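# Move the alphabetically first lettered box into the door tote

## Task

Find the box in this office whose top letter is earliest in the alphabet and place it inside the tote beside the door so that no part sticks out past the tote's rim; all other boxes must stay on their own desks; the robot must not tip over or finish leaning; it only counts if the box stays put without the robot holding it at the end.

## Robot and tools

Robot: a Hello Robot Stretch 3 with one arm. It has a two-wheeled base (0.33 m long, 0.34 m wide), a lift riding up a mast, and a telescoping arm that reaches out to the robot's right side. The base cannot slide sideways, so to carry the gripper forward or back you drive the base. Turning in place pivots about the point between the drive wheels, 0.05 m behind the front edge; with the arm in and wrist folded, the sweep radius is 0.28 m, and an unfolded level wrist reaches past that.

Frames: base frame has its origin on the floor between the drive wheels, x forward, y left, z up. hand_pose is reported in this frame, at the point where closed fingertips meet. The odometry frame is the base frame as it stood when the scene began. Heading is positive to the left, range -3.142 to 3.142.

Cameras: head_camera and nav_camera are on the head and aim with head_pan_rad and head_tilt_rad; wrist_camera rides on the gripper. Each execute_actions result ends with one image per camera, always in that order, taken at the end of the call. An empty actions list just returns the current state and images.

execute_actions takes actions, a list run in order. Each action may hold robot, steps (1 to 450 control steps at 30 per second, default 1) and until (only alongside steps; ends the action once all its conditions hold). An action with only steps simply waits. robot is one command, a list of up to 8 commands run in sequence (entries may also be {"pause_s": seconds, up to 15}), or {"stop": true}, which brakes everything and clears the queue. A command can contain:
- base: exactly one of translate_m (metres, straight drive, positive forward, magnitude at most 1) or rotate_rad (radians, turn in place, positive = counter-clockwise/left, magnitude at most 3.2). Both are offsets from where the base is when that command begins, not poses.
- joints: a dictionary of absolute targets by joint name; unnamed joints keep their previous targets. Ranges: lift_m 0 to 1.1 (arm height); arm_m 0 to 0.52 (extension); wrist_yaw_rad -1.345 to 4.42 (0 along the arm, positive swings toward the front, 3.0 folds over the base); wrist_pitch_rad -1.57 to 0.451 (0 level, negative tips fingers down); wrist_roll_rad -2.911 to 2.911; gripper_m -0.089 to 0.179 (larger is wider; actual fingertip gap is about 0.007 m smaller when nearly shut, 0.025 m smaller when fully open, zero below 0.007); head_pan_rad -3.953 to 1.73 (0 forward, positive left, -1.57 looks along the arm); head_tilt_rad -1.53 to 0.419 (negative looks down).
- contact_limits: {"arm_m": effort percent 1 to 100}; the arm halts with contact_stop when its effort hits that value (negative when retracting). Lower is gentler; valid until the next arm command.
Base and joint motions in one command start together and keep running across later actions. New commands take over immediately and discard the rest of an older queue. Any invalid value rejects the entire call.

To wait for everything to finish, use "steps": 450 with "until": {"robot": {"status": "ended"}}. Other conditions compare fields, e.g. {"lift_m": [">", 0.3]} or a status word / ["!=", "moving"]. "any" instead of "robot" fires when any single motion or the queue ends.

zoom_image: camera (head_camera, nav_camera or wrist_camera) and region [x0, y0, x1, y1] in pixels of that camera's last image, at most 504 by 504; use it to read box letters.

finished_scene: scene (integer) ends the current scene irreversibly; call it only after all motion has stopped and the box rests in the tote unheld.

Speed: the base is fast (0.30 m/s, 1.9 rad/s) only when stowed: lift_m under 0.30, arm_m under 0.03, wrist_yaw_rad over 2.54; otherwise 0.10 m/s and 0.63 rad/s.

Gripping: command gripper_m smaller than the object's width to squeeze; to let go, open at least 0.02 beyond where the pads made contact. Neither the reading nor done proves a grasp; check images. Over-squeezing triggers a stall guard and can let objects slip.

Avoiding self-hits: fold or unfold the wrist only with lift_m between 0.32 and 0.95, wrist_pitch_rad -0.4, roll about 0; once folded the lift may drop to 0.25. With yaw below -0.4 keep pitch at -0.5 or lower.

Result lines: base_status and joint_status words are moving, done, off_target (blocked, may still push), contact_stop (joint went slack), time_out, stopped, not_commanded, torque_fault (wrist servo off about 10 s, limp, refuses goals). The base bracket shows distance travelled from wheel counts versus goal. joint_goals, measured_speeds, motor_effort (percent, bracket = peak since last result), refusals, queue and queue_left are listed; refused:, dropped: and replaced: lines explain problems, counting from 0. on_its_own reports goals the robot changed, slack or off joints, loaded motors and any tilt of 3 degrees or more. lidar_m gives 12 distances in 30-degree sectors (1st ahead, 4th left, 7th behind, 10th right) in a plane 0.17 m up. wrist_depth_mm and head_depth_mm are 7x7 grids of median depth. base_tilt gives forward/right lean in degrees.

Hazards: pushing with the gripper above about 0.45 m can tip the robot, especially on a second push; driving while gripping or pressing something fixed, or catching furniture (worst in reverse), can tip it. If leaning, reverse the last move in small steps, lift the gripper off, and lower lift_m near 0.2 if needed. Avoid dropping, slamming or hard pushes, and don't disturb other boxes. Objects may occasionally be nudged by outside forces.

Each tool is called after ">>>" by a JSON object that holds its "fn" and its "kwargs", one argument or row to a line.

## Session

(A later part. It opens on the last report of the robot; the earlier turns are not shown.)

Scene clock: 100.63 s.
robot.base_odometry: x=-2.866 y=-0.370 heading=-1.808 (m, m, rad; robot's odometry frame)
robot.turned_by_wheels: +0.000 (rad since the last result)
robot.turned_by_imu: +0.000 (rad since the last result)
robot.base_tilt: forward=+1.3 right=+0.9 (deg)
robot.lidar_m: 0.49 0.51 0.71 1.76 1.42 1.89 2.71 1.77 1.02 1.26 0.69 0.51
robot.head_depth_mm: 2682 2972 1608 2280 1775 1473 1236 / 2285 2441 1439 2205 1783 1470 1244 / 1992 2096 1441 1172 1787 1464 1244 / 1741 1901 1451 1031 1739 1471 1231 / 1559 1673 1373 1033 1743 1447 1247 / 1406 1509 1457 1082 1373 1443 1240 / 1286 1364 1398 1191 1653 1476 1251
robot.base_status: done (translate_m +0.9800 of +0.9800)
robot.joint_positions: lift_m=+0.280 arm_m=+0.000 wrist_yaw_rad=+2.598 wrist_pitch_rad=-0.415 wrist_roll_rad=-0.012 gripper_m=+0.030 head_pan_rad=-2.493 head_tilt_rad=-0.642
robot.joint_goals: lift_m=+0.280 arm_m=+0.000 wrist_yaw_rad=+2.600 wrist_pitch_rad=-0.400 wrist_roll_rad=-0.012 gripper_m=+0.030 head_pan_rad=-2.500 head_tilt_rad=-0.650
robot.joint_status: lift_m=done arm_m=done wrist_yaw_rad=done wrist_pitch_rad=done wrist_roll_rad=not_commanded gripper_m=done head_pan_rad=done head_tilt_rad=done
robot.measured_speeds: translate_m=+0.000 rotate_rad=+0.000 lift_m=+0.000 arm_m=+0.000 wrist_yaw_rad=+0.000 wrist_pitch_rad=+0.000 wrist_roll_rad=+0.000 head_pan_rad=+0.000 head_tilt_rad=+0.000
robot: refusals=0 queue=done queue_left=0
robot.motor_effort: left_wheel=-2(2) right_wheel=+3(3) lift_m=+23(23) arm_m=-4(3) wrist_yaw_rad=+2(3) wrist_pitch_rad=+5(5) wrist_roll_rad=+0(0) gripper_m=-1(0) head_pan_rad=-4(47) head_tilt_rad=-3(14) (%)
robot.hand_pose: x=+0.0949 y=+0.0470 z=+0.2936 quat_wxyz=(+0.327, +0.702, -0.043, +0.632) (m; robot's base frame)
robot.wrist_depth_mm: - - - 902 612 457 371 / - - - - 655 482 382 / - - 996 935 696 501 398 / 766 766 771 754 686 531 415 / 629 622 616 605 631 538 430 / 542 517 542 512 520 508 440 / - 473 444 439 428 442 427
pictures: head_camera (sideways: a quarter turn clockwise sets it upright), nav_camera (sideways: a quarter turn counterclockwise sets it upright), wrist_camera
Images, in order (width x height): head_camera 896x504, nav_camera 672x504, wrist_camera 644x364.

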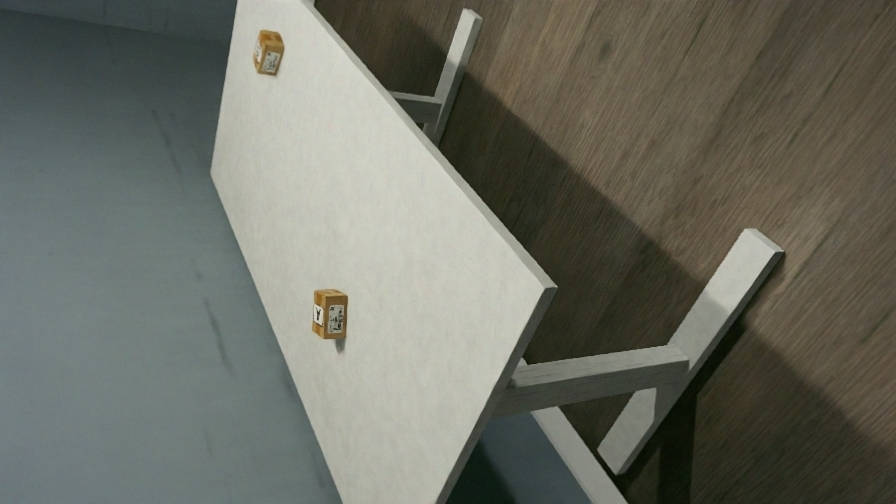

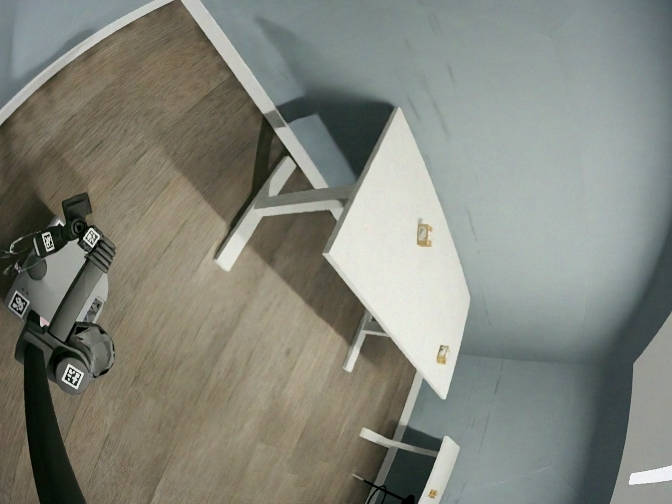

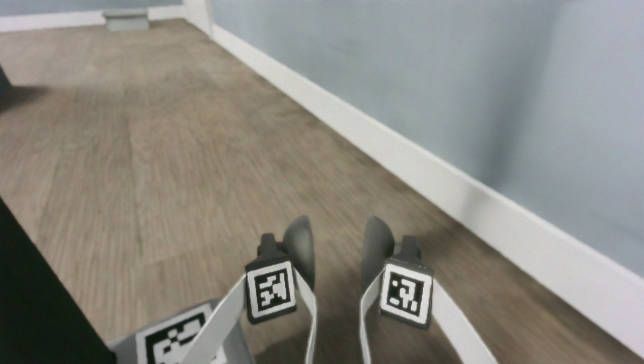

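Box A dropped back onto the desk, upright and a short distance behind me on the right. I'll reverse alongside it and unfold the arm to grasp again.

>>> {"fn": "execute_actions", "kwargs": {
  "actions": [
    {"robot": {"base": {"translate_m": -0.87}, "joints": {"gripper_m": 0.175, "head_pan_rad": -1.5, "head_tilt_rad": -0.75}}, "steps": 300, "until": {"robot": {"translate_m": ["<", -0.78]}}},
    {"robot": {"joints": {"lift_m": 0.675, "wrist_pitch_rad": -0.4}}, "steps": 200, "until": {"robot": {"lift_m": [">", 0.36]}}},
    {"robot": {"joints": {"wrist_yaw_rad": 0.0, "lift_m": 0.675}}, "steps": 300, "until": {"robot": {"status": "ended"}}},
    {"robot": {"joints": {"wrist_pitch_rad": 0.0}}, "steps": 100, "until": {"robot": {"status": "ended"}}}
  ]
}}

Scene clock: 109.97 s.
robot.base_odometry: x=-2.662 y=+0.476 heading=-1.808 (m, m, rad; robot's odometry frame)
robot.turned_by_wheels: +0.000 (rad since the last result)
robot.turned_by_imu: +0.000 (rad since the last result)
robot.base_tilt: forward=+1.4 right=+1.0 (deg)
robot.lidar_m: 1.36 1.42 1.37 1.47 1.43 1.87 1.95 1.28 1.30 0.83 0.83 1.41
robot.head_depth_mm: 1033 1162 1166 889 719 1361 1182 / 1044 1164 1167 889 719 1372 1211 / 1053 1174 1166 891 723 1387 - / 1059 1180 1171 898 725 1379 1186 / 1066 1186 1182 898 725 1335 1167 / 1076 1208 1184 901 731 1371 1196 / 1074 1214 1377 930 748 1394 1186
robot.base_status: done (translate_m -0.8700 of -0.8700)
robot.joint_positions: lift_m=+0.675 arm_m=+0.000 wrist_yaw_rad=+0.002 wrist_pitch_rad=-0.022 wrist_roll_rad=-0.012 gripper_m=+0.175 head_pan_rad=-1.507 head_tilt_rad=-0.741
robot.joint_goals: lift_m=+0.675 arm_m=+0.000 wrist_yaw_rad=+0.000 wrist_pitch_rad=+0.000 wrist_roll_rad=-0.012 gripper_m=+0.175 head_pan_rad=-1.500 head_tilt_rad=-0.750
robot.joint_status: lift_m=done arm_m=done wrist_yaw_rad=done wrist_pitch_rad=done wrist_roll_rad=not_commanded gripper_m=done head_pan_rad=done head_tilt_rad=done
robot.measured_speeds: translate_m=+0.000 rotate_rad=+0.000 lift_m=+0.000 arm_m=+0.000 wrist_yaw_rad=+0.000 wrist_pitch_rad=+0.000 wrist_roll_rad=+0.000 head_pan_rad=+0.000 head_tilt_rad=+0.000
robot: refusals=0 queue=done queue_left=0
robot.motor_effort: left_wheel=-2(10) right_wheel=+3(5) lift_m=+35(36) arm_m=-4(4) wrist_yaw_rad=-2(5) wrist_pitch_rad=+7(5) wrist_roll_rad=+0(0) gripper_m=+0(91) head_pan_rad=+4(50) head_tilt_rad=-3(13) (%)
robot.hand_pose: x=-0.0209 y=-0.4010 z=+0.7837 quat_wxyz=(+0.712, +0.009, -0.703, -0.007) (m; robot's base frame)
robot.wrist_depth_mm: 994 972 967 932 932 929 927 / - 991 999 995 980 970 950 / - - - - - - 980 / - - 664 664 617 657 649 / 378 412 378 372 373 371 376 / 281 260 259 258 259 259 275 / - - 651 - 235 232 -
pictures: head_camera (sideways: a quarter turn clockwise sets it upright), nav_camera (sideways: a quarter turn counterclockwise sets it upright), wrist_camera
Images, in order (width x height): head_camera 896x504, nav_camera 672x504, wrist_camera 644x364.

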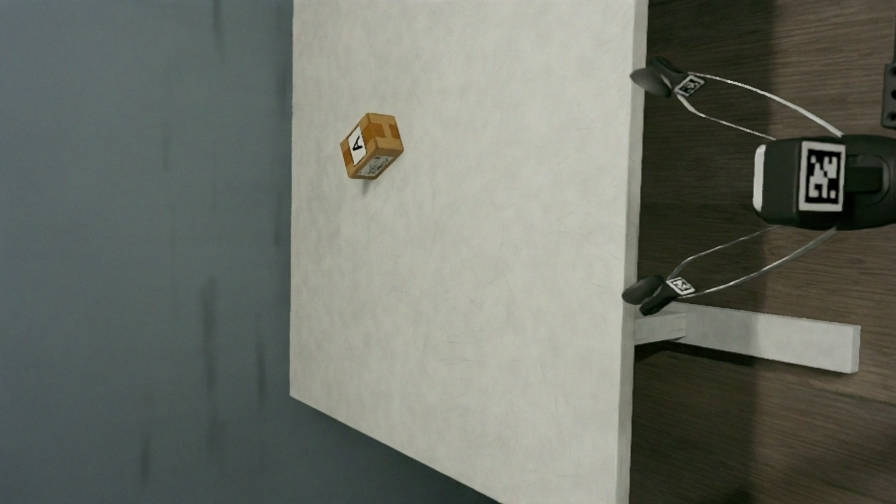

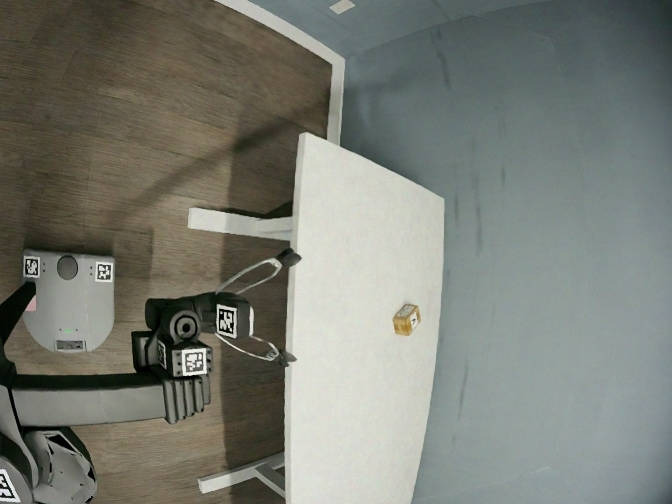

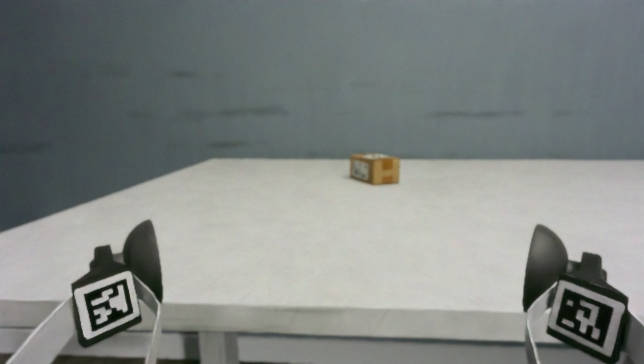

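The box is now about 6 cm behind the gripper axis and turned at an angle. I'll zoom in to gauge its orientation before regrasping.

>>> {"fn": "zoom_image", "kwargs": {
  "camera": "head_camera",
  "region": [310, 85, 430, 205]
}}

Region (310, 85, 430, 205) of head_camera's 896x504 image, scaled by 4.200, with more detail than that image has.

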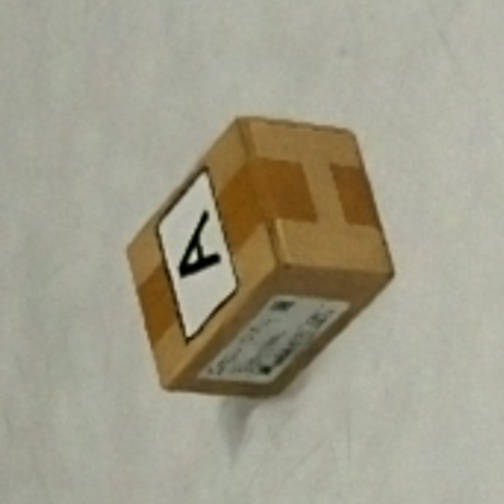

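The box is rotated about 29° counter-clockwise relative to the arm. I'll yaw the wrist to match its faces, back up to line up, and extend partway.

>>> {"fn": "execute_actions", "kwargs": {
  "actions": [
    {"robot": {"base": {"translate_m": -0.185}, "joints": {"wrist_yaw_rad": 0.5, "arm_m": 0.34}}, "steps": 200, "until": {"robot": {"status": "ended"}}}
  ]
}}

Scene clock: 115.30 s.
robot.base_odometry: x=-2.619 y=+0.656 heading=-1.808 (m, m, rad; robot's odometry frame)
robot.turned_by_wheels: +0.000 (rad since the last result)
robot.turned_by_imu: +0.001 (rad since the last result)
robot.base_tilt: forward=+1.4 right=+1.0 (deg)
robot.lidar_m: 1.55 1.62 1.44 1.36 1.38 1.70 1.76 1.15 1.15 1.25 0.89 1.61
robot.head_depth_mm: 1038 1157 1155 892 730 - - / 1042 1161 1161 940 684 1371 1179 / 1046 1169 1164 927 686 1374 1184 / 1055 1172 1170 945 705 1374 1192 / 1063 1183 1177 926 728 1368 1188 / 1079 1191 1178 897 727 1355 1190 / 1080 1216 1186 903 751 1383 1170
robot.base_status: done (translate_m -0.1850 of -0.1850)
robot.joint_positions: lift_m=+0.675 arm_m=+0.340 wrist_yaw_rad=+0.499 wrist_pitch_rad=-0.021 wrist_roll_rad=-0.012 gripper_m=+0.175 head_pan_rad=-1.507 head_tilt_rad=-0.741
robot.joint_goals: lift_m=+0.675 arm_m=+0.340 wrist_yaw_rad=+0.500 wrist_pitch_rad=+0.000 wrist_roll_rad=-0.012 gripper_m=+0.175 head_pan_rad=-1.500 head_tilt_rad=-0.750
robot.joint_status: lift_m=done arm_m=done wrist_yaw_rad=done wrist_pitch_rad=done wrist_roll_rad=not_commanded gripper_m=done head_pan_rad=done head_tilt_rad=done
robot.measured_speeds: translate_m=+0.000 rotate_rad=+0.000 lift_m=+0.000 arm_m=+0.000 wrist_yaw_rad=+0.000 wrist_pitch_rad=+0.000 wrist_roll_rad=+0.000 head_pan_rad=+0.000 head_tilt_rad=+0.000
robot: refusals=0 queue=done queue_left=0
robot.motor_effort: left_wheel=-2(7) right_wheel=+2(3) lift_m=+35(35) arm_m=+4(3) wrist_yaw_rad=+2(5) wrist_pitch_rad=+7(7) wrist_roll_rad=+0(0) gripper_m=-1(0) head_pan_rad=+4(4) head_tilt_rad=-3(3) (%)
robot.hand_pose: x=+0.1009 y=-0.7091 z=+0.7840 quat_wxyz=(+0.691, +0.181, -0.679, +0.168) (m; robot's base frame)
robot.wrist_depth_mm: - - 882 740 663 575 504 / - - 936 776 667 577 520 / - - 980 814 691 596 531 / - - 673 662 652 588 536 / 373 409 371 369 288 340 367 / 276 259 258 260 259 256 275 / 190 197 198 199 197 197 -
pictures: head_camera (sideways: a quarter turn clockwise sets it upright), nav_camera (sideways: a quarter turn counterclockwise sets it upright), wrist_camera
Images, in order (width x height): head_camera 896x504, nav_camera 672x504, wrist_camera 644x364.

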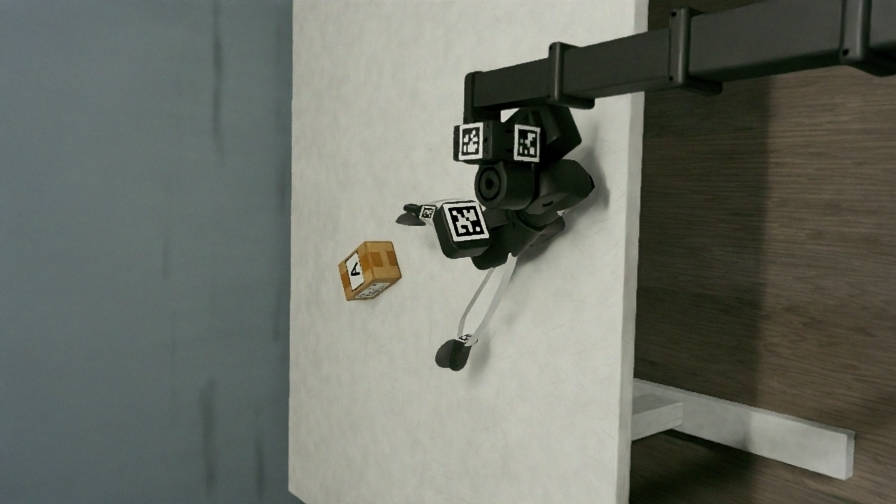

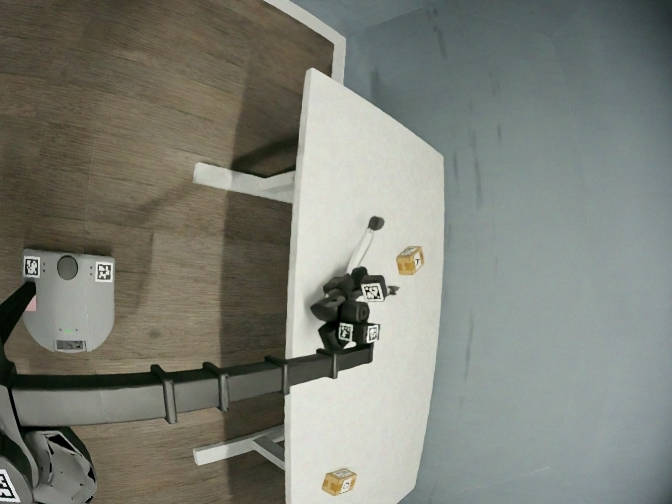

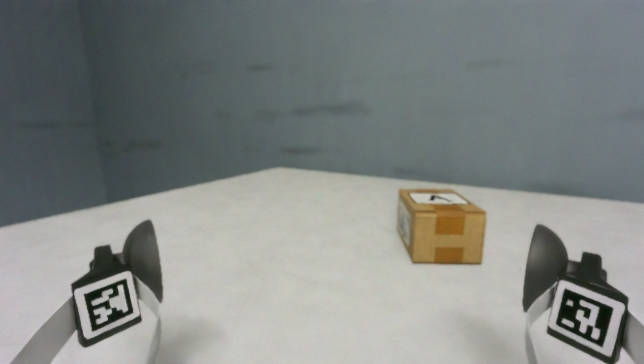

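>>> {"fn": "zoom_image", "kwargs": {
  "camera": "head_camera",
  "region": [300, 150, 600, 400]
}}

Region (300, 150, 600, 400) of head_camera's 896x504 image, scaled by 1.680, with more detail than that image has.

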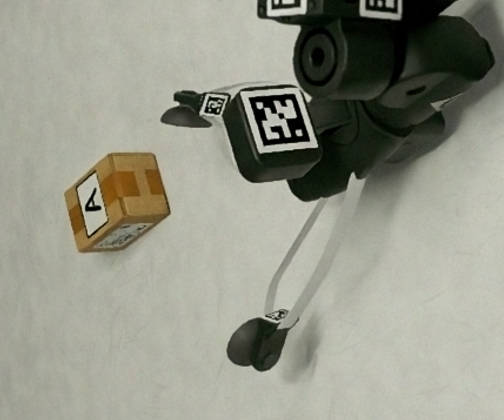

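The gripper now roughly matches the box orientation, but the box is still slightly toward the rear finger. I'll back up 2 cm and extend further.

>>> {"fn": "execute_actions", "kwargs": {
  "actions": [
    {"robot": {"base": {"translate_m": -0.025}, "joints": {"arm_m": 0.44}}, "steps": 150, "until": {"robot": {"status": "ended"}}}
  ]
}}

Scene clock: 117.93 s.
robot.base_odometry: x=-2.613 y=+0.680 heading=-1.808 (m, m, rad; robot's odometry frame)
robot.turned_by_wheels: +0.000 (rad since the last result)
robot.turned_by_imu: +0.001 (rad since the last result)
robot.base_tilt: forward=+1.3 right=+1.0 (deg)
robot.lidar_m: 1.58 1.64 1.45 1.36 1.79 1.68 1.64 1.14 1.13 1.25 0.90 1.63
robot.head_depth_mm: 1036 1159 1150 889 740 - - / 1049 1155 1168 951 721 1375 1187 / 1054 1167 1162 - 722 1374 1180 / 1056 1178 1171 867 723 1379 1188 / 1062 1189 1171 867 727 1380 1191 / 1068 1191 1181 899 730 1357 1193 / 1078 1209 1182 901 751 1347 1167
robot.base_status: done (translate_m -0.0250 of -0.0250)
robot.joint_positions: lift_m=+0.675 arm_m=+0.440 wrist_yaw_rad=+0.499 wrist_pitch_rad=-0.021 wrist_roll_rad=-0.012 gripper_m=+0.175 head_pan_rad=-1.507 head_tilt_rad=-0.741
robot.joint_goals: lift_m=+0.675 arm_m=+0.440 wrist_yaw_rad=+0.500 wrist_pitch_rad=+0.000 wrist_roll_rad=-0.012 gripper_m=+0.175 head_pan_rad=-1.500 head_tilt_rad=-0.750
robot.joint_status: lift_m=done arm_m=done wrist_yaw_rad=done wrist_pitch_rad=done wrist_roll_rad=not_commanded gripper_m=done head_pan_rad=done head_tilt_rad=done
robot.measured_speeds: translate_m=+0.000 rotate_rad=+0.000 lift_m=+0.000 arm_m=+0.000 wrist_yaw_rad=+0.000 wrist_pitch_rad=+0.000 wrist_roll_rad=+0.000 head_pan_rad=+0.000 head_tilt_rad=+0.000
robot: refusals=0 queue=done queue_left=0
robot.motor_effort: left_wheel=-2(7) right_wheel=+2(4) lift_m=+34(34) arm_m=+5(6) wrist_yaw_rad=+1(2) wrist_pitch_rad=+7(7) wrist_roll_rad=+0(0) gripper_m=+0(1) head_pan_rad=+4(4) head_tilt_rad=-4(4) (%)
robot.hand_pose: x=+0.1009 y=-0.8091 z=+0.7840 quat_wxyz=(+0.691, +0.181, -0.679, +0.168) (m; robot's base frame)
robot.wrist_depth_mm: - 976 766 643 547 482 430 / - 991 793 655 558 487 439 / - - 846 683 581 510 452 / - - 665 642 578 506 459 / 375 408 374 314 277 371 367 / 276 260 258 229 216 256 271 / 190 198 197 198 196 197 -
pictures: head_camera (sideways: a quarter turn clockwise sets it upright), nav_camera (sideways: a quarter turn counterclockwise sets it upright), wrist_camera
Images, in order (width x height): head_camera 896x504, nav_camera 672x504, wrist_camera 644x364.

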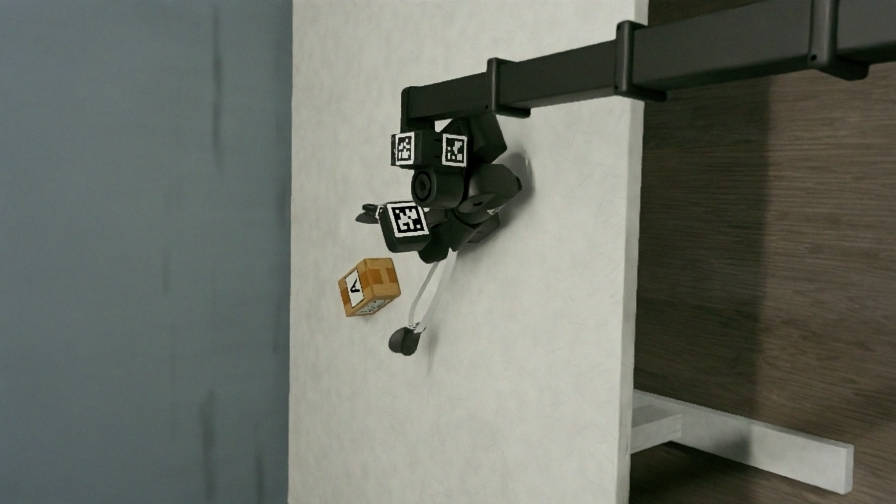

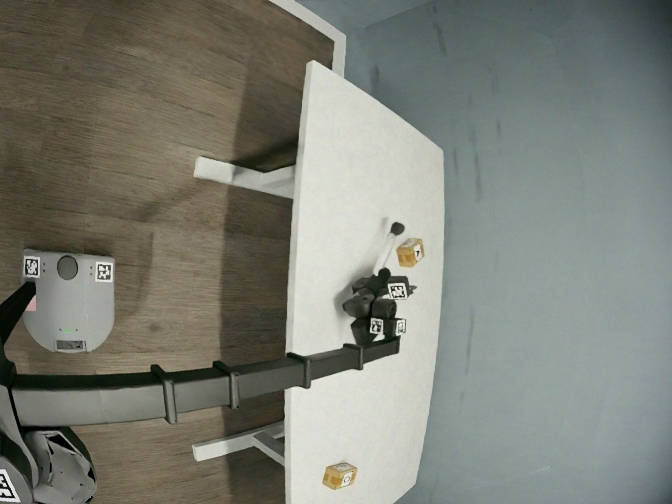

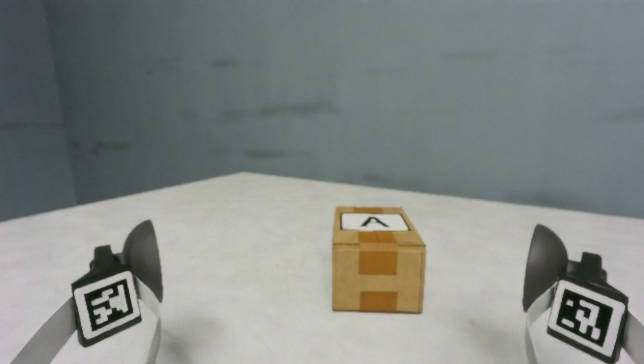

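The box is now face-on to the gripper. I'll extend nearly fully so it sits between the pads.

>>> {"fn": "execute_actions", "kwargs": {
  "actions": [
    {"robot": {"joints": {"arm_m": 0.515}}, "steps": 100, "until": {"robot": {"status": "ended"}}}
  ]
}}

Scene clock: 119.93 s.
robot.base_odometry: x=-2.613 y=+0.680 heading=-1.808 (m, m, rad; robot's odometry frame)
robot.turned_by_wheels: +0.000 (rad since the last result)
robot.turned_by_imu: +0.000 (rad since the last result)
robot.base_tilt: forward=+1.3 right=+1.0 (deg)
robot.lidar_m: 1.58 1.64 1.45 1.36 1.79 1.67 1.64 1.13 1.12 1.25 0.90 1.63
robot.head_depth_mm: 1036 1155 1158 889 738 - - / 1045 1163 1166 - 723 1366 1183 / 1048 1168 1218 836 725 1383 1188 / 1054 1172 1168 866 725 1385 1187 / 1062 1190 1179 899 725 1374 1199 / 1071 1195 1182 898 729 1354 1198 / 1075 1204 1190 904 751 1350 1170
robot.base_status: done (translate_m -0.0250 of -0.0250)
robot.joint_positions: lift_m=+0.675 arm_m=+0.515 wrist_yaw_rad=+0.499 wrist_pitch_rad=-0.021 wrist_roll_rad=-0.012 gripper_m=+0.175 head_pan_rad=-1.507 head_tilt_rad=-0.741
robot.joint_goals: lift_m=+0.675 arm_m=+0.515 wrist_yaw_rad=+0.500 wrist_pitch_rad=+0.000 wrist_roll_rad=-0.012 gripper_m=+0.175 head_pan_rad=-1.500 head_tilt_rad=-0.750
robot.joint_status: lift_m=done arm_m=done wrist_yaw_rad=done wrist_pitch_rad=done wrist_roll_rad=not_commanded gripper_m=done head_pan_rad=done head_tilt_rad=done
robot.measured_speeds: translate_m=+0.000 rotate_rad=+0.000 lift_m=+0.000 arm_m=+0.000 wrist_yaw_rad=+0.000 wrist_pitch_rad=+0.000 wrist_roll_rad=+0.000 head_pan_rad=+0.000 head_tilt_rad=+0.000
robot: refusals=0 queue=done queue_left=0
robot.motor_effort: left_wheel=-2(2) right_wheel=+3(2) lift_m=+34(35) arm_m=+5(6) wrist_yaw_rad=+2(2) wrist_pitch_rad=+7(7) wrist_roll_rad=+0(0) gripper_m=-1(0) head_pan_rad=+4(4) head_tilt_rad=-3(4) (%)
robot.hand_pose: x=+0.1009 y=-0.8841 z=+0.7840 quat_wxyz=(+0.691, +0.181, -0.679, +0.168) (m; robot's base frame)
robot.wrist_depth_mm: - 844 668 560 474 423 372 / - 851 693 577 494 424 379 / - 892 709 587 507 446 393 / - 907 660 592 513 447 402 / 376 404 367 226 369 367 367 / 276 259 258 158 256 255 271 / 191 198 189 148 197 196 -
pictures: head_camera (sideways: a quarter turn clockwise sets it upright), nav_camera (sideways: a quarter turn counterclockwise sets it upright), wrist_camera
Images, in order (width x height): head_camera 896x504, nav_camera 672x504, wrist_camera 644x364.

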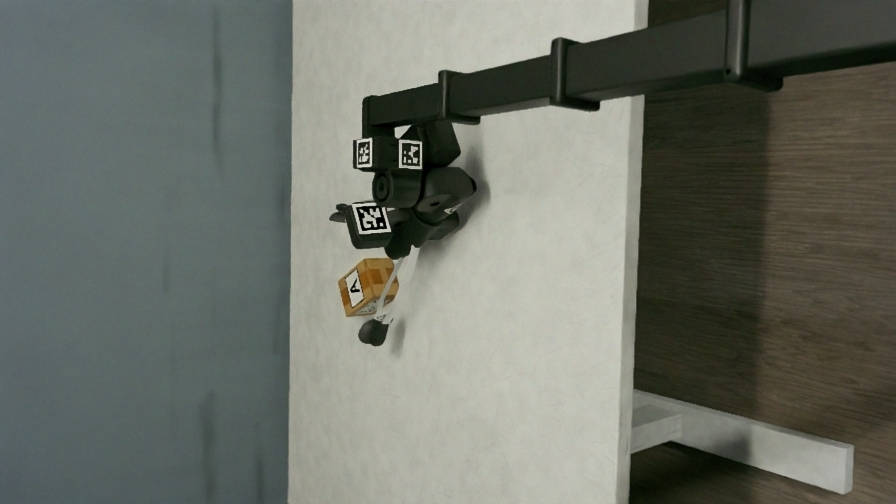

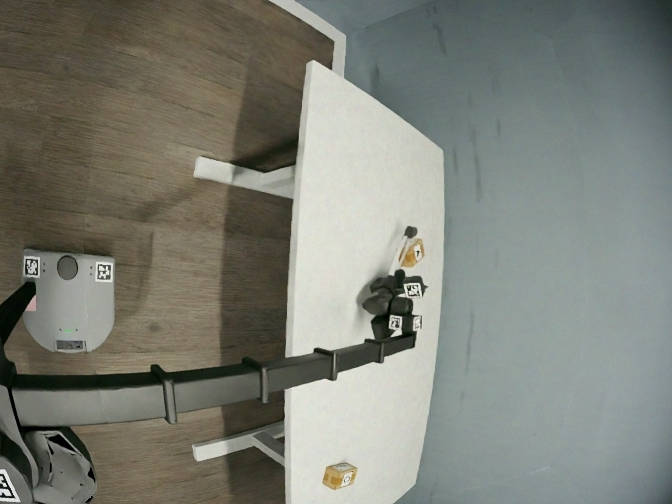

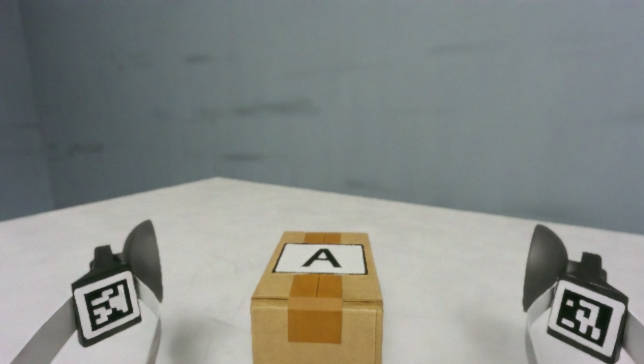

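From the wrist depth readings, the pads sit level with the box's top edge, which explains the earlier slip. I'll raise the lift and pitch the gripper down so the fingertips reach lower on the box without the wrist body touching the desk.

>>> {"fn": "execute_actions", "kwargs": {
  "actions": [
    {"robot": [{"joints": {"lift_m": 0.725}}, {"joints": {"wrist_pitch_rad": -0.3, "arm_m": 0.52}}], "steps": 150, "until": {"robot": {"status": "ended"}}}
  ]
}}

Scene clock: 123.47 s.
robot.base_odometry: x=-2.613 y=+0.680 heading=-1.808 (m, m, rad; robot's odometry frame)
robot.turned_by_wheels: +0.000 (rad since the last result)
robot.turned_by_imu: +0.001 (rad since the last result)
robot.base_tilt: forward=+1.4 right=+1.0 (deg)
robot.lidar_m: 1.57 1.64 1.45 1.35 1.80 1.67 1.64 1.14 1.13 1.25 0.90 1.63
robot.head_depth_mm: 1034 1161 1148 886 738 - 1162 / 1041 1161 1228 862 721 1371 1183 / 1051 1169 1263 862 725 1379 1185 / 1057 1182 1222 867 723 1378 1188 / 1060 1186 1178 898 727 1379 1189 / 1073 1198 1187 899 728 1358 1192 / 1079 1202 1187 899 749 1357 1174
robot.base_status: done (translate_m -0.0250 of -0.0250)
robot.joint_positions: lift_m=+0.725 arm_m=+0.519 wrist_yaw_rad=+0.499 wrist_pitch_rad=-0.313 wrist_roll_rad=-0.012 gripper_m=+0.175 head_pan_rad=-1.507 head_tilt_rad=-0.741
robot.joint_goals: lift_m=+0.725 arm_m=+0.520 wrist_yaw_rad=+0.500 wrist_pitch_rad=-0.300 wrist_roll_rad=-0.012 gripper_m=+0.175 head_pan_rad=-1.500 head_tilt_rad=-0.750
robot.joint_status: lift_m=done arm_m=done wrist_yaw_rad=done wrist_pitch_rad=done wrist_roll_rad=not_commanded gripper_m=done head_pan_rad=done head_tilt_rad=done
robot.measured_speeds: translate_m=+0.000 rotate_rad=+0.000 lift_m=+0.000 arm_m=+0.000 wrist_yaw_rad=+0.000 wrist_pitch_rad=+0.000 wrist_roll_rad=+0.000 head_pan_rad=+0.000 head_tilt_rad=+0.000
robot: refusals=0 queue=done queue_left=0
robot.motor_effort: left_wheel=-2(2) right_wheel=+2(2) lift_m=+34(34) arm_m=+4(4) wrist_yaw_rad=+2(2) wrist_pitch_rad=+4(4) wrist_roll_rad=+1(0) gripper_m=+0(1) head_pan_rad=+4(4) head_tilt_rad=-3(3) (%)
robot.hand_pose: x=+0.0916 y=-0.8711 z=+0.7616 quat_wxyz=(+0.708, +0.279, -0.645, +0.067) (m; robot's base frame)
robot.wrist_depth_mm: - 784 618 531 463 407 361 / - 857 661 581 485 428 378 / - 465 456 451 448 430 394 / 329 323 320 211 316 311 306 / 251 262 237 163 243 242 240 / 211 203 195 166 198 197 202 / 167 170 170 168 167 167 -
pictures: head_camera (sideways: a quarter turn clockwise sets it upright), nav_camera (sideways: a quarter turn counterclockwise sets it upright), wrist_camera
Images, in order (width x height): head_camera 896x504, nav_camera 672x504, wrist_camera 644x364.

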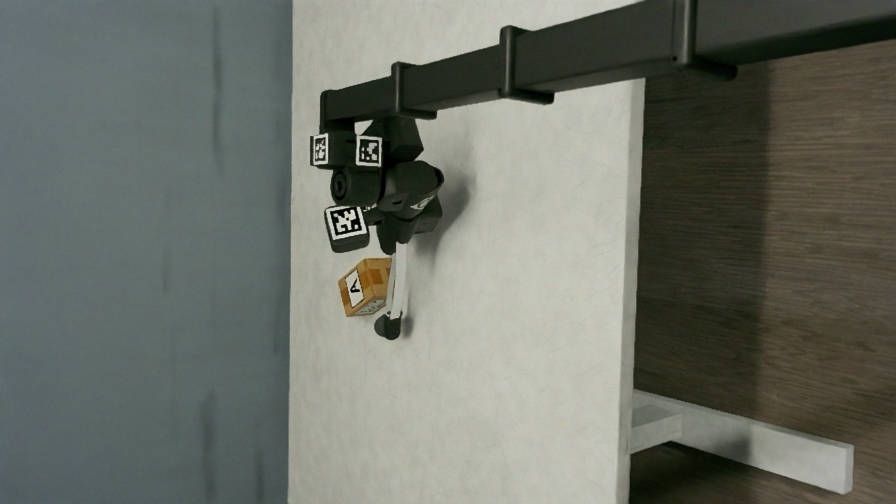

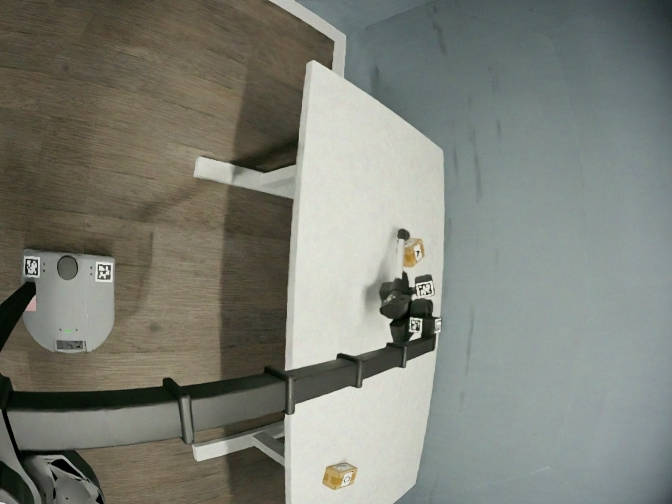

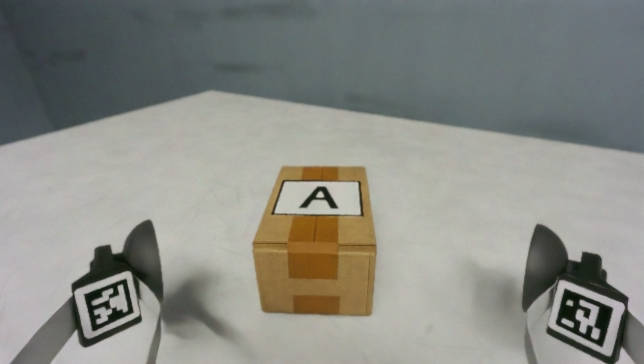

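The fingertips now straddle the box's side faces at mid-height, with no desk contact. I'll close the gripper, lift slightly, and check the hold before moving on.

>>> {"fn": "execute_actions", "kwargs": {
  "actions": [
    {"robot": [{"joints": {"gripper_m": 0.02}}, {"joints": {"lift_m": 0.77}}], "steps": 200, "until": {"robot": {"status": "ended"}}}
  ]
}}

Scene clock: 126.80 s.
robot.base_odometry: x=-2.613 y=+0.680 heading=-1.808 (m, m, rad; robot's odometry frame)
robot.turned_by_wheels: +0.000 (rad since the last result)
robot.turned_by_imu: +0.001 (rad since the last result)
robot.base_tilt: forward=+1.4 right=+0.9 (deg)
robot.lidar_m: 1.58 1.64 1.45 1.35 1.80 1.67 1.64 1.13 1.13 1.25 0.90 1.64
robot.head_depth_mm: 1036 1149 1159 915 - - 1166 / 1047 1165 - 887 719 1376 1186 / 1050 1173 - 877 720 1379 1187 / 1053 1185 1245 897 725 1376 1188 / 1066 1190 1176 900 724 1376 1194 / 1070 1200 1181 900 727 1353 1196 / 1081 1203 1183 901 751 1350 1172
robot.base_status: done (translate_m -0.0250 of -0.0250)
robot.joint_positions: lift_m=+0.770 arm_m=+0.519 wrist_yaw_rad=+0.499 wrist_pitch_rad=-0.316 wrist_roll_rad=-0.012 gripper_m=+0.020 head_pan_rad=-1.507 head_tilt_rad=-0.741
robot.joint_goals: lift_m=+0.770 arm_m=+0.520 wrist_yaw_rad=+0.500 wrist_pitch_rad=-0.300 wrist_roll_rad=-0.012 gripper_m=+0.020 head_pan_rad=-1.500 head_tilt_rad=-0.750
robot.joint_status: lift_m=done arm_m=done wrist_yaw_rad=done wrist_pitch_rad=done wrist_roll_rad=not_commanded gripper_m=done head_pan_rad=done head_tilt_rad=done
robot.measured_speeds: translate_m=+0.000 rotate_rad=+0.000 lift_m=+0.000 arm_m=+0.000 wrist_yaw_rad=+0.000 wrist_pitch_rad=+0.000 wrist_roll_rad=+0.000 head_pan_rad=+0.000 head_tilt_rad=+0.000
robot: refusals=0 queue=done queue_left=0
robot.motor_effort: left_wheel=-2(4) right_wheel=+2(4) lift_m=+35(41) arm_m=+4(5) wrist_yaw_rad=+1(3) wrist_pitch_rad=+5(6) wrist_roll_rad=+0(0) gripper_m=+0(94) head_pan_rad=+4(4) head_tilt_rad=-4(3) (%)
robot.hand_pose: x=+0.0915 y=-0.8708 z=+0.8059 quat_wxyz=(+0.708, +0.280, -0.645, +0.066) (m; robot's base frame)
robot.wrist_depth_mm: 997 778 633 537 455 404 360 / - 876 690 568 486 427 379 / - 890 591 571 511 453 395 / 425 421 414 411 408 400 397 / 326 320 314 246 316 313 310 / 264 262 260 240 266 254 254 / 223 221 220 219 211 217 216
pictures: head_camera (sideways: a quarter turn clockwise sets it upright), nav_camera (sideways: a quarter turn counterclockwise sets it upright), wrist_camera
Images, in order (width x height): head_camera 896x504, nav_camera 672x504, wrist_camera 644x364.

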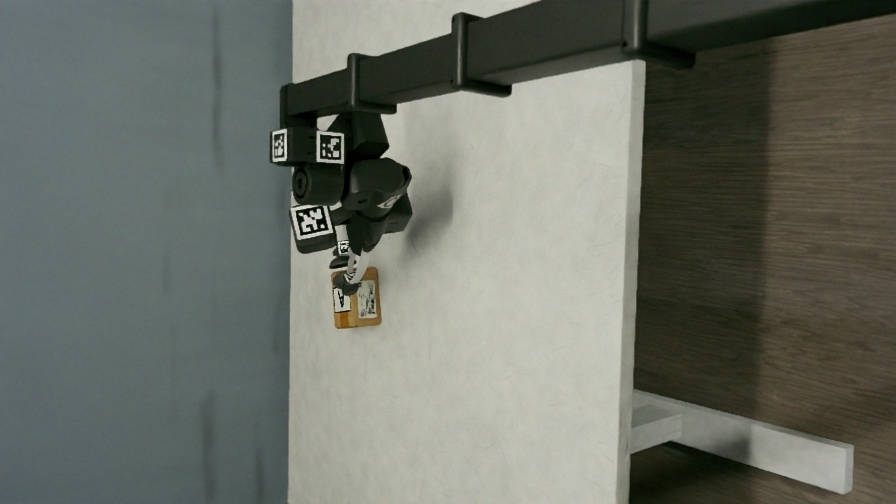

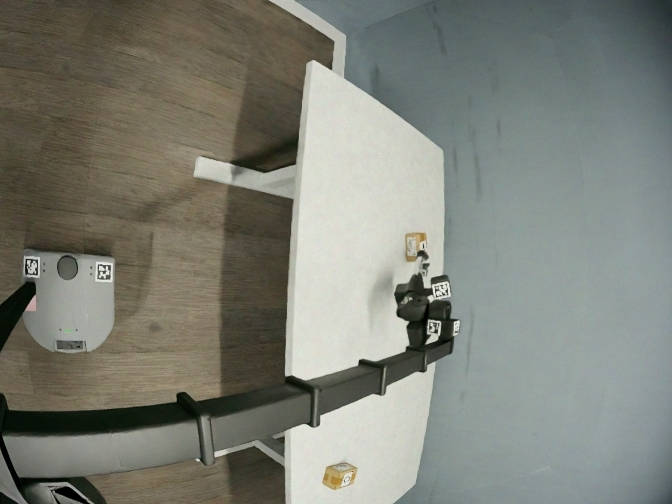

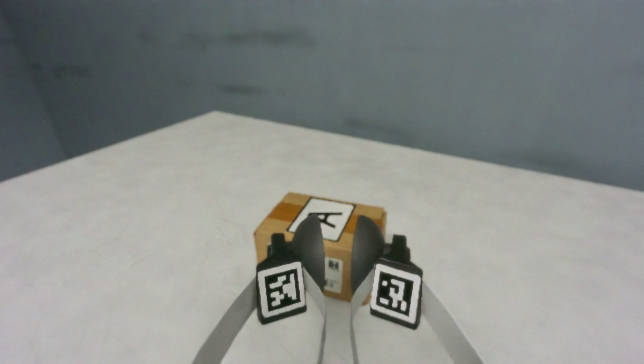

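The pads only caught the box's near edge and squeezed it away. It's now roughly square to the desk and almost out of reach. I'll move the base closer to the desk at a slight angle so I have reach to spare, and set the wrist yaw to match the box.

>>> {"fn": "execute_actions", "kwargs": {
  "actions": [
    {"robot": [{"base": {"rotate_rad": -0.30}, "joints": {"arm_m": 0.28, "gripper_m": 0.175, "wrist_yaw_rad": 0.3, "head_pan_rad": -1.3, "head_tilt_rad": -0.8}}, {"base": {"translate_m": 0.352}}], "steps": 300, "until": {"robot": {"status": "ended"}}}
  ]
}}

Scene clock: 136.10 s.
robot.base_odometry: x=-2.793 y=+0.377 heading=-2.107 (m, m, rad; robot's odometry frame)
robot.turned_by_wheels: -0.300 (rad since the last result)
robot.turned_by_imu: -0.297 (rad since the last result)
robot.base_tilt: forward=+1.3 right=+1.0 (deg)
robot.lidar_m: 1.24 1.24 1.41 1.45 1.55 2.11 2.32 2.07 1.32 1.15 0.70 1.31
robot.head_depth_mm: 983 1102 1063 - 671 1255 1167 / 980 1107 1062 - 672 1255 1167 / 977 1105 1071 841 693 1252 1174 / 974 1100 1075 839 695 1255 1157 / 974 1095 1072 842 695 1226 1143 / 969 1090 1081 844 696 632 1179 / 967 1088 1250 1377 718 636 1164
robot.base_status: done (translate_m +0.3520 of +0.3520)
robot.joint_positions: lift_m=+0.770 arm_m=+0.280 wrist_yaw_rad=+0.300 wrist_pitch_rad=-0.316 wrist_roll_rad=-0.012 gripper_m=+0.175 head_pan_rad=-1.307 head_tilt_rad=-0.790
robot.joint_goals: lift_m=+0.770 arm_m=+0.280 wrist_yaw_rad=+0.300 wrist_pitch_rad=-0.300 wrist_roll_rad=-0.012 gripper_m=+0.175 head_pan_rad=-1.300 head_tilt_rad=-0.800
robot.joint_status: lift_m=done arm_m=done wrist_yaw_rad=done wrist_pitch_rad=done wrist_roll_rad=not_commanded gripper_m=done head_pan_rad=done head_tilt_rad=done
robot.measured_speeds: translate_m=+0.000 rotate_rad=+0.000 lift_m=+0.000 arm_m=+0.000 wrist_yaw_rad=+0.000 wrist_pitch_rad=+0.000 wrist_roll_rad=+0.000 head_pan_rad=+0.000 head_tilt_rad=+0.000
robot: refusals=0 queue=done queue_left=0
robot.motor_effort: left_wheel=+3(8) right_wheel=-4(10) lift_m=+35(34) arm_m=-4(3) wrist_yaw_rad=+0(5) wrist_pitch_rad=+5(5) wrist_roll_rad=+0(0) gripper_m=+0(90) head_pan_rad=+4(24) head_tilt_rad=-3(9) (%)
robot.hand_pose: x=+0.0483 y=-0.6509 z=+0.8059 quat_wxyz=(+0.711, +0.215, -0.669, -0.005) (m; robot's base frame)
robot.wrist_depth_mm: 620 606 594 592 583 567 565 / 665 648 640 627 614 616 605 / 723 677 598 590 571 566 550 / 454 418 417 392 343 405 399 / 326 340 322 319 316 315 310 / 275 262 260 260 259 258 265 / 216 222 221 219 218 218 -
pictures: head_camera (sideways: a quarter turn clockwise sets it upright), nav_camera (sideways: a quarter turn counterclockwise sets it upright), wrist_camera
Images, in order (width x height): head_camera 896x504, nav_camera 672x504, wrist_camera 644x364.

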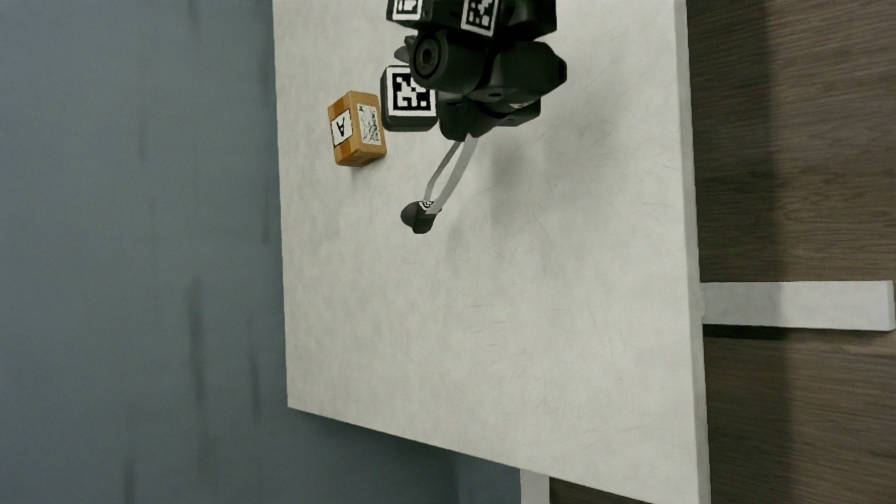

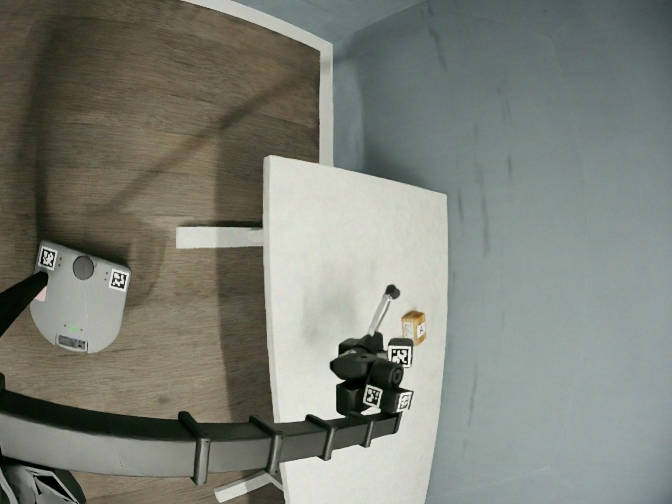

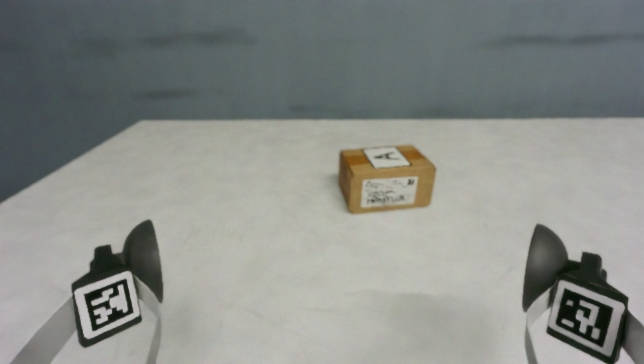

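The box is in good view and roughly aligned with the gripper. I'll lower to grasp height while extending partway.

>>> {"fn": "execute_actions", "kwargs": {
  "actions": [
    {"robot": {"joints": {"arm_m": 0.43, "lift_m": 0.73}}, "steps": 150, "until": {"robot": {"status": "ended"}}}
  ]
}}

Scene clock: 138.60 s.
robot.base_odometry: x=-2.793 y=+0.377 heading=-2.107 (m, m, rad; robot's odometry frame)
robot.turned_by_wheels: +0.000 (rad since the last result)
robot.turned_by_imu: +0.001 (rad since the last result)
robot.base_tilt: forward=+1.3 right=+1.1 (deg)
robot.lidar_m: 1.24 1.24 1.41 1.45 1.56 2.12 2.32 2.07 1.33 1.15 0.70 1.31
robot.head_depth_mm: 984 1105 1110 785 690 1242 1162 / 981 1107 1101 793 693 1256 1160 / 977 1098 1063 841 693 1253 1167 / 978 1102 1069 843 692 1256 1168 / 964 1099 1070 844 696 1221 1141 / 967 1082 1078 847 698 635 1168 / 970 1086 1240 1383 715 637 1172
robot.base_status: done (translate_m +0.3520 of +0.3520)
robot.joint_positions: lift_m=+0.730 arm_m=+0.430 wrist_yaw_rad=+0.300 wrist_pitch_rad=-0.316 wrist_roll_rad=-0.012 gripper_m=+0.175 head_pan_rad=-1.307 head_tilt_rad=-0.790
robot.joint_goals: lift_m=+0.730 arm_m=+0.430 wrist_yaw_rad=+0.300 wrist_pitch_rad=-0.300 wrist_roll_rad=-0.012 gripper_m=+0.175 head_pan_rad=-1.300 head_tilt_rad=-0.800
robot.joint_status: lift_m=done arm_m=done wrist_yaw_rad=done wrist_pitch_rad=done wrist_roll_rad=not_commanded gripper_m=done head_pan_rad=done head_tilt_rad=done
robot.measured_speeds: translate_m=+0.000 rotate_rad=+0.000 lift_m=+0.000 arm_m=+0.000 wrist_yaw_rad=+0.000 wrist_pitch_rad=+0.000 wrist_roll_rad=+0.000 head_pan_rad=+0.000 head_tilt_rad=+0.000
robot: refusals=0 queue=done queue_left=0
robot.motor_effort: left_wheel=+3(3) right_wheel=-4(4) lift_m=+23(34) arm_m=+4(4) wrist_yaw_rad=+0(0) wrist_pitch_rad=+5(5) wrist_roll_rad=+0(0) gripper_m=+0(0) head_pan_rad=+4(3) head_tilt_rad=-4(4) (%)
robot.hand_pose: x=+0.0483 y=-0.8001 z=+0.7664 quat_wxyz=(+0.711, +0.215, -0.669, -0.005) (m; robot's base frame)
robot.wrist_depth_mm: 475 469 464 459 444 444 437 / 512 502 499 494 490 476 472 / 486 477 469 464 459 451 435 / 339 332 328 220 303 318 321 / 258 269 256 188 197 251 249 / 218 209 207 199 204 203 211 / 171 176 175 175 173 173 -
pictures: head_camera (sideways: a quarter turn clockwise sets it upright), nav_camera (sideways: a quarter turn counterclockwise sets it upright), wrist_camera
Images, in order (width x height): head_camera 896x504, nav_camera 672x504, wrist_camera 644x364.

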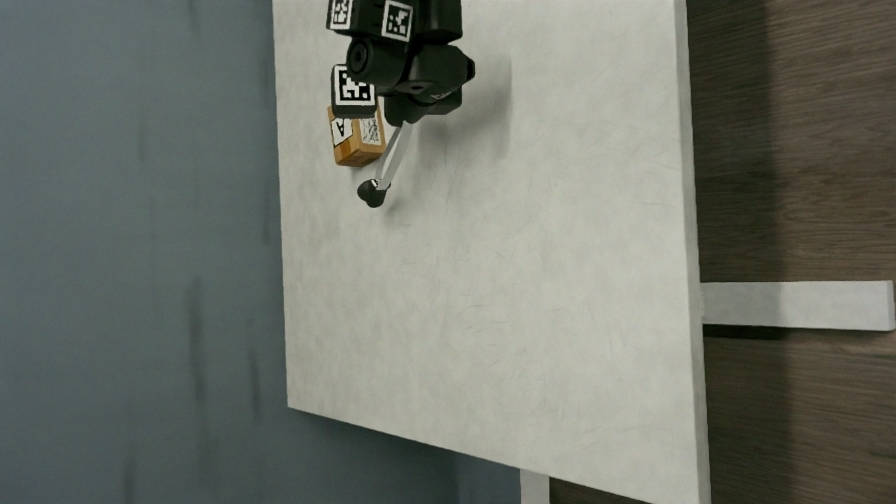

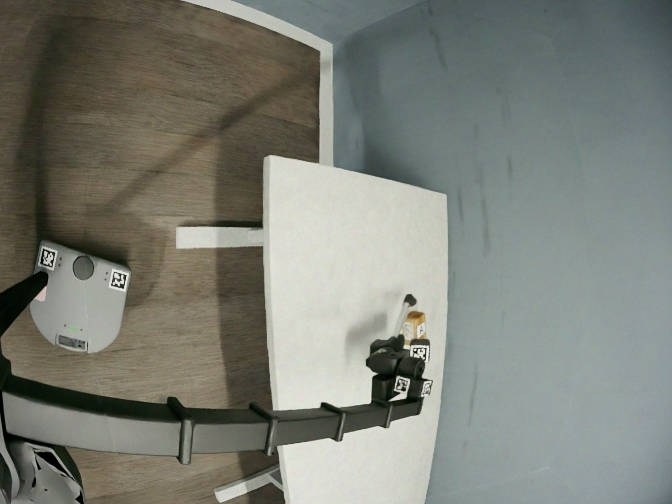

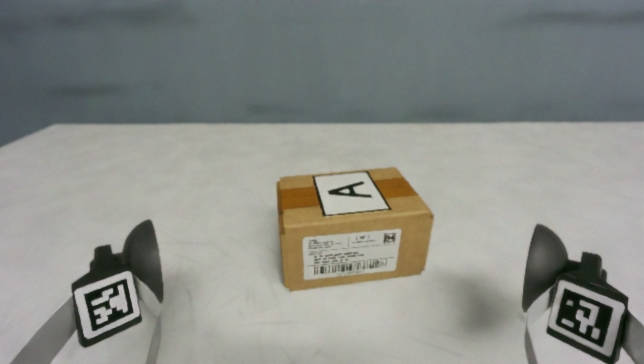

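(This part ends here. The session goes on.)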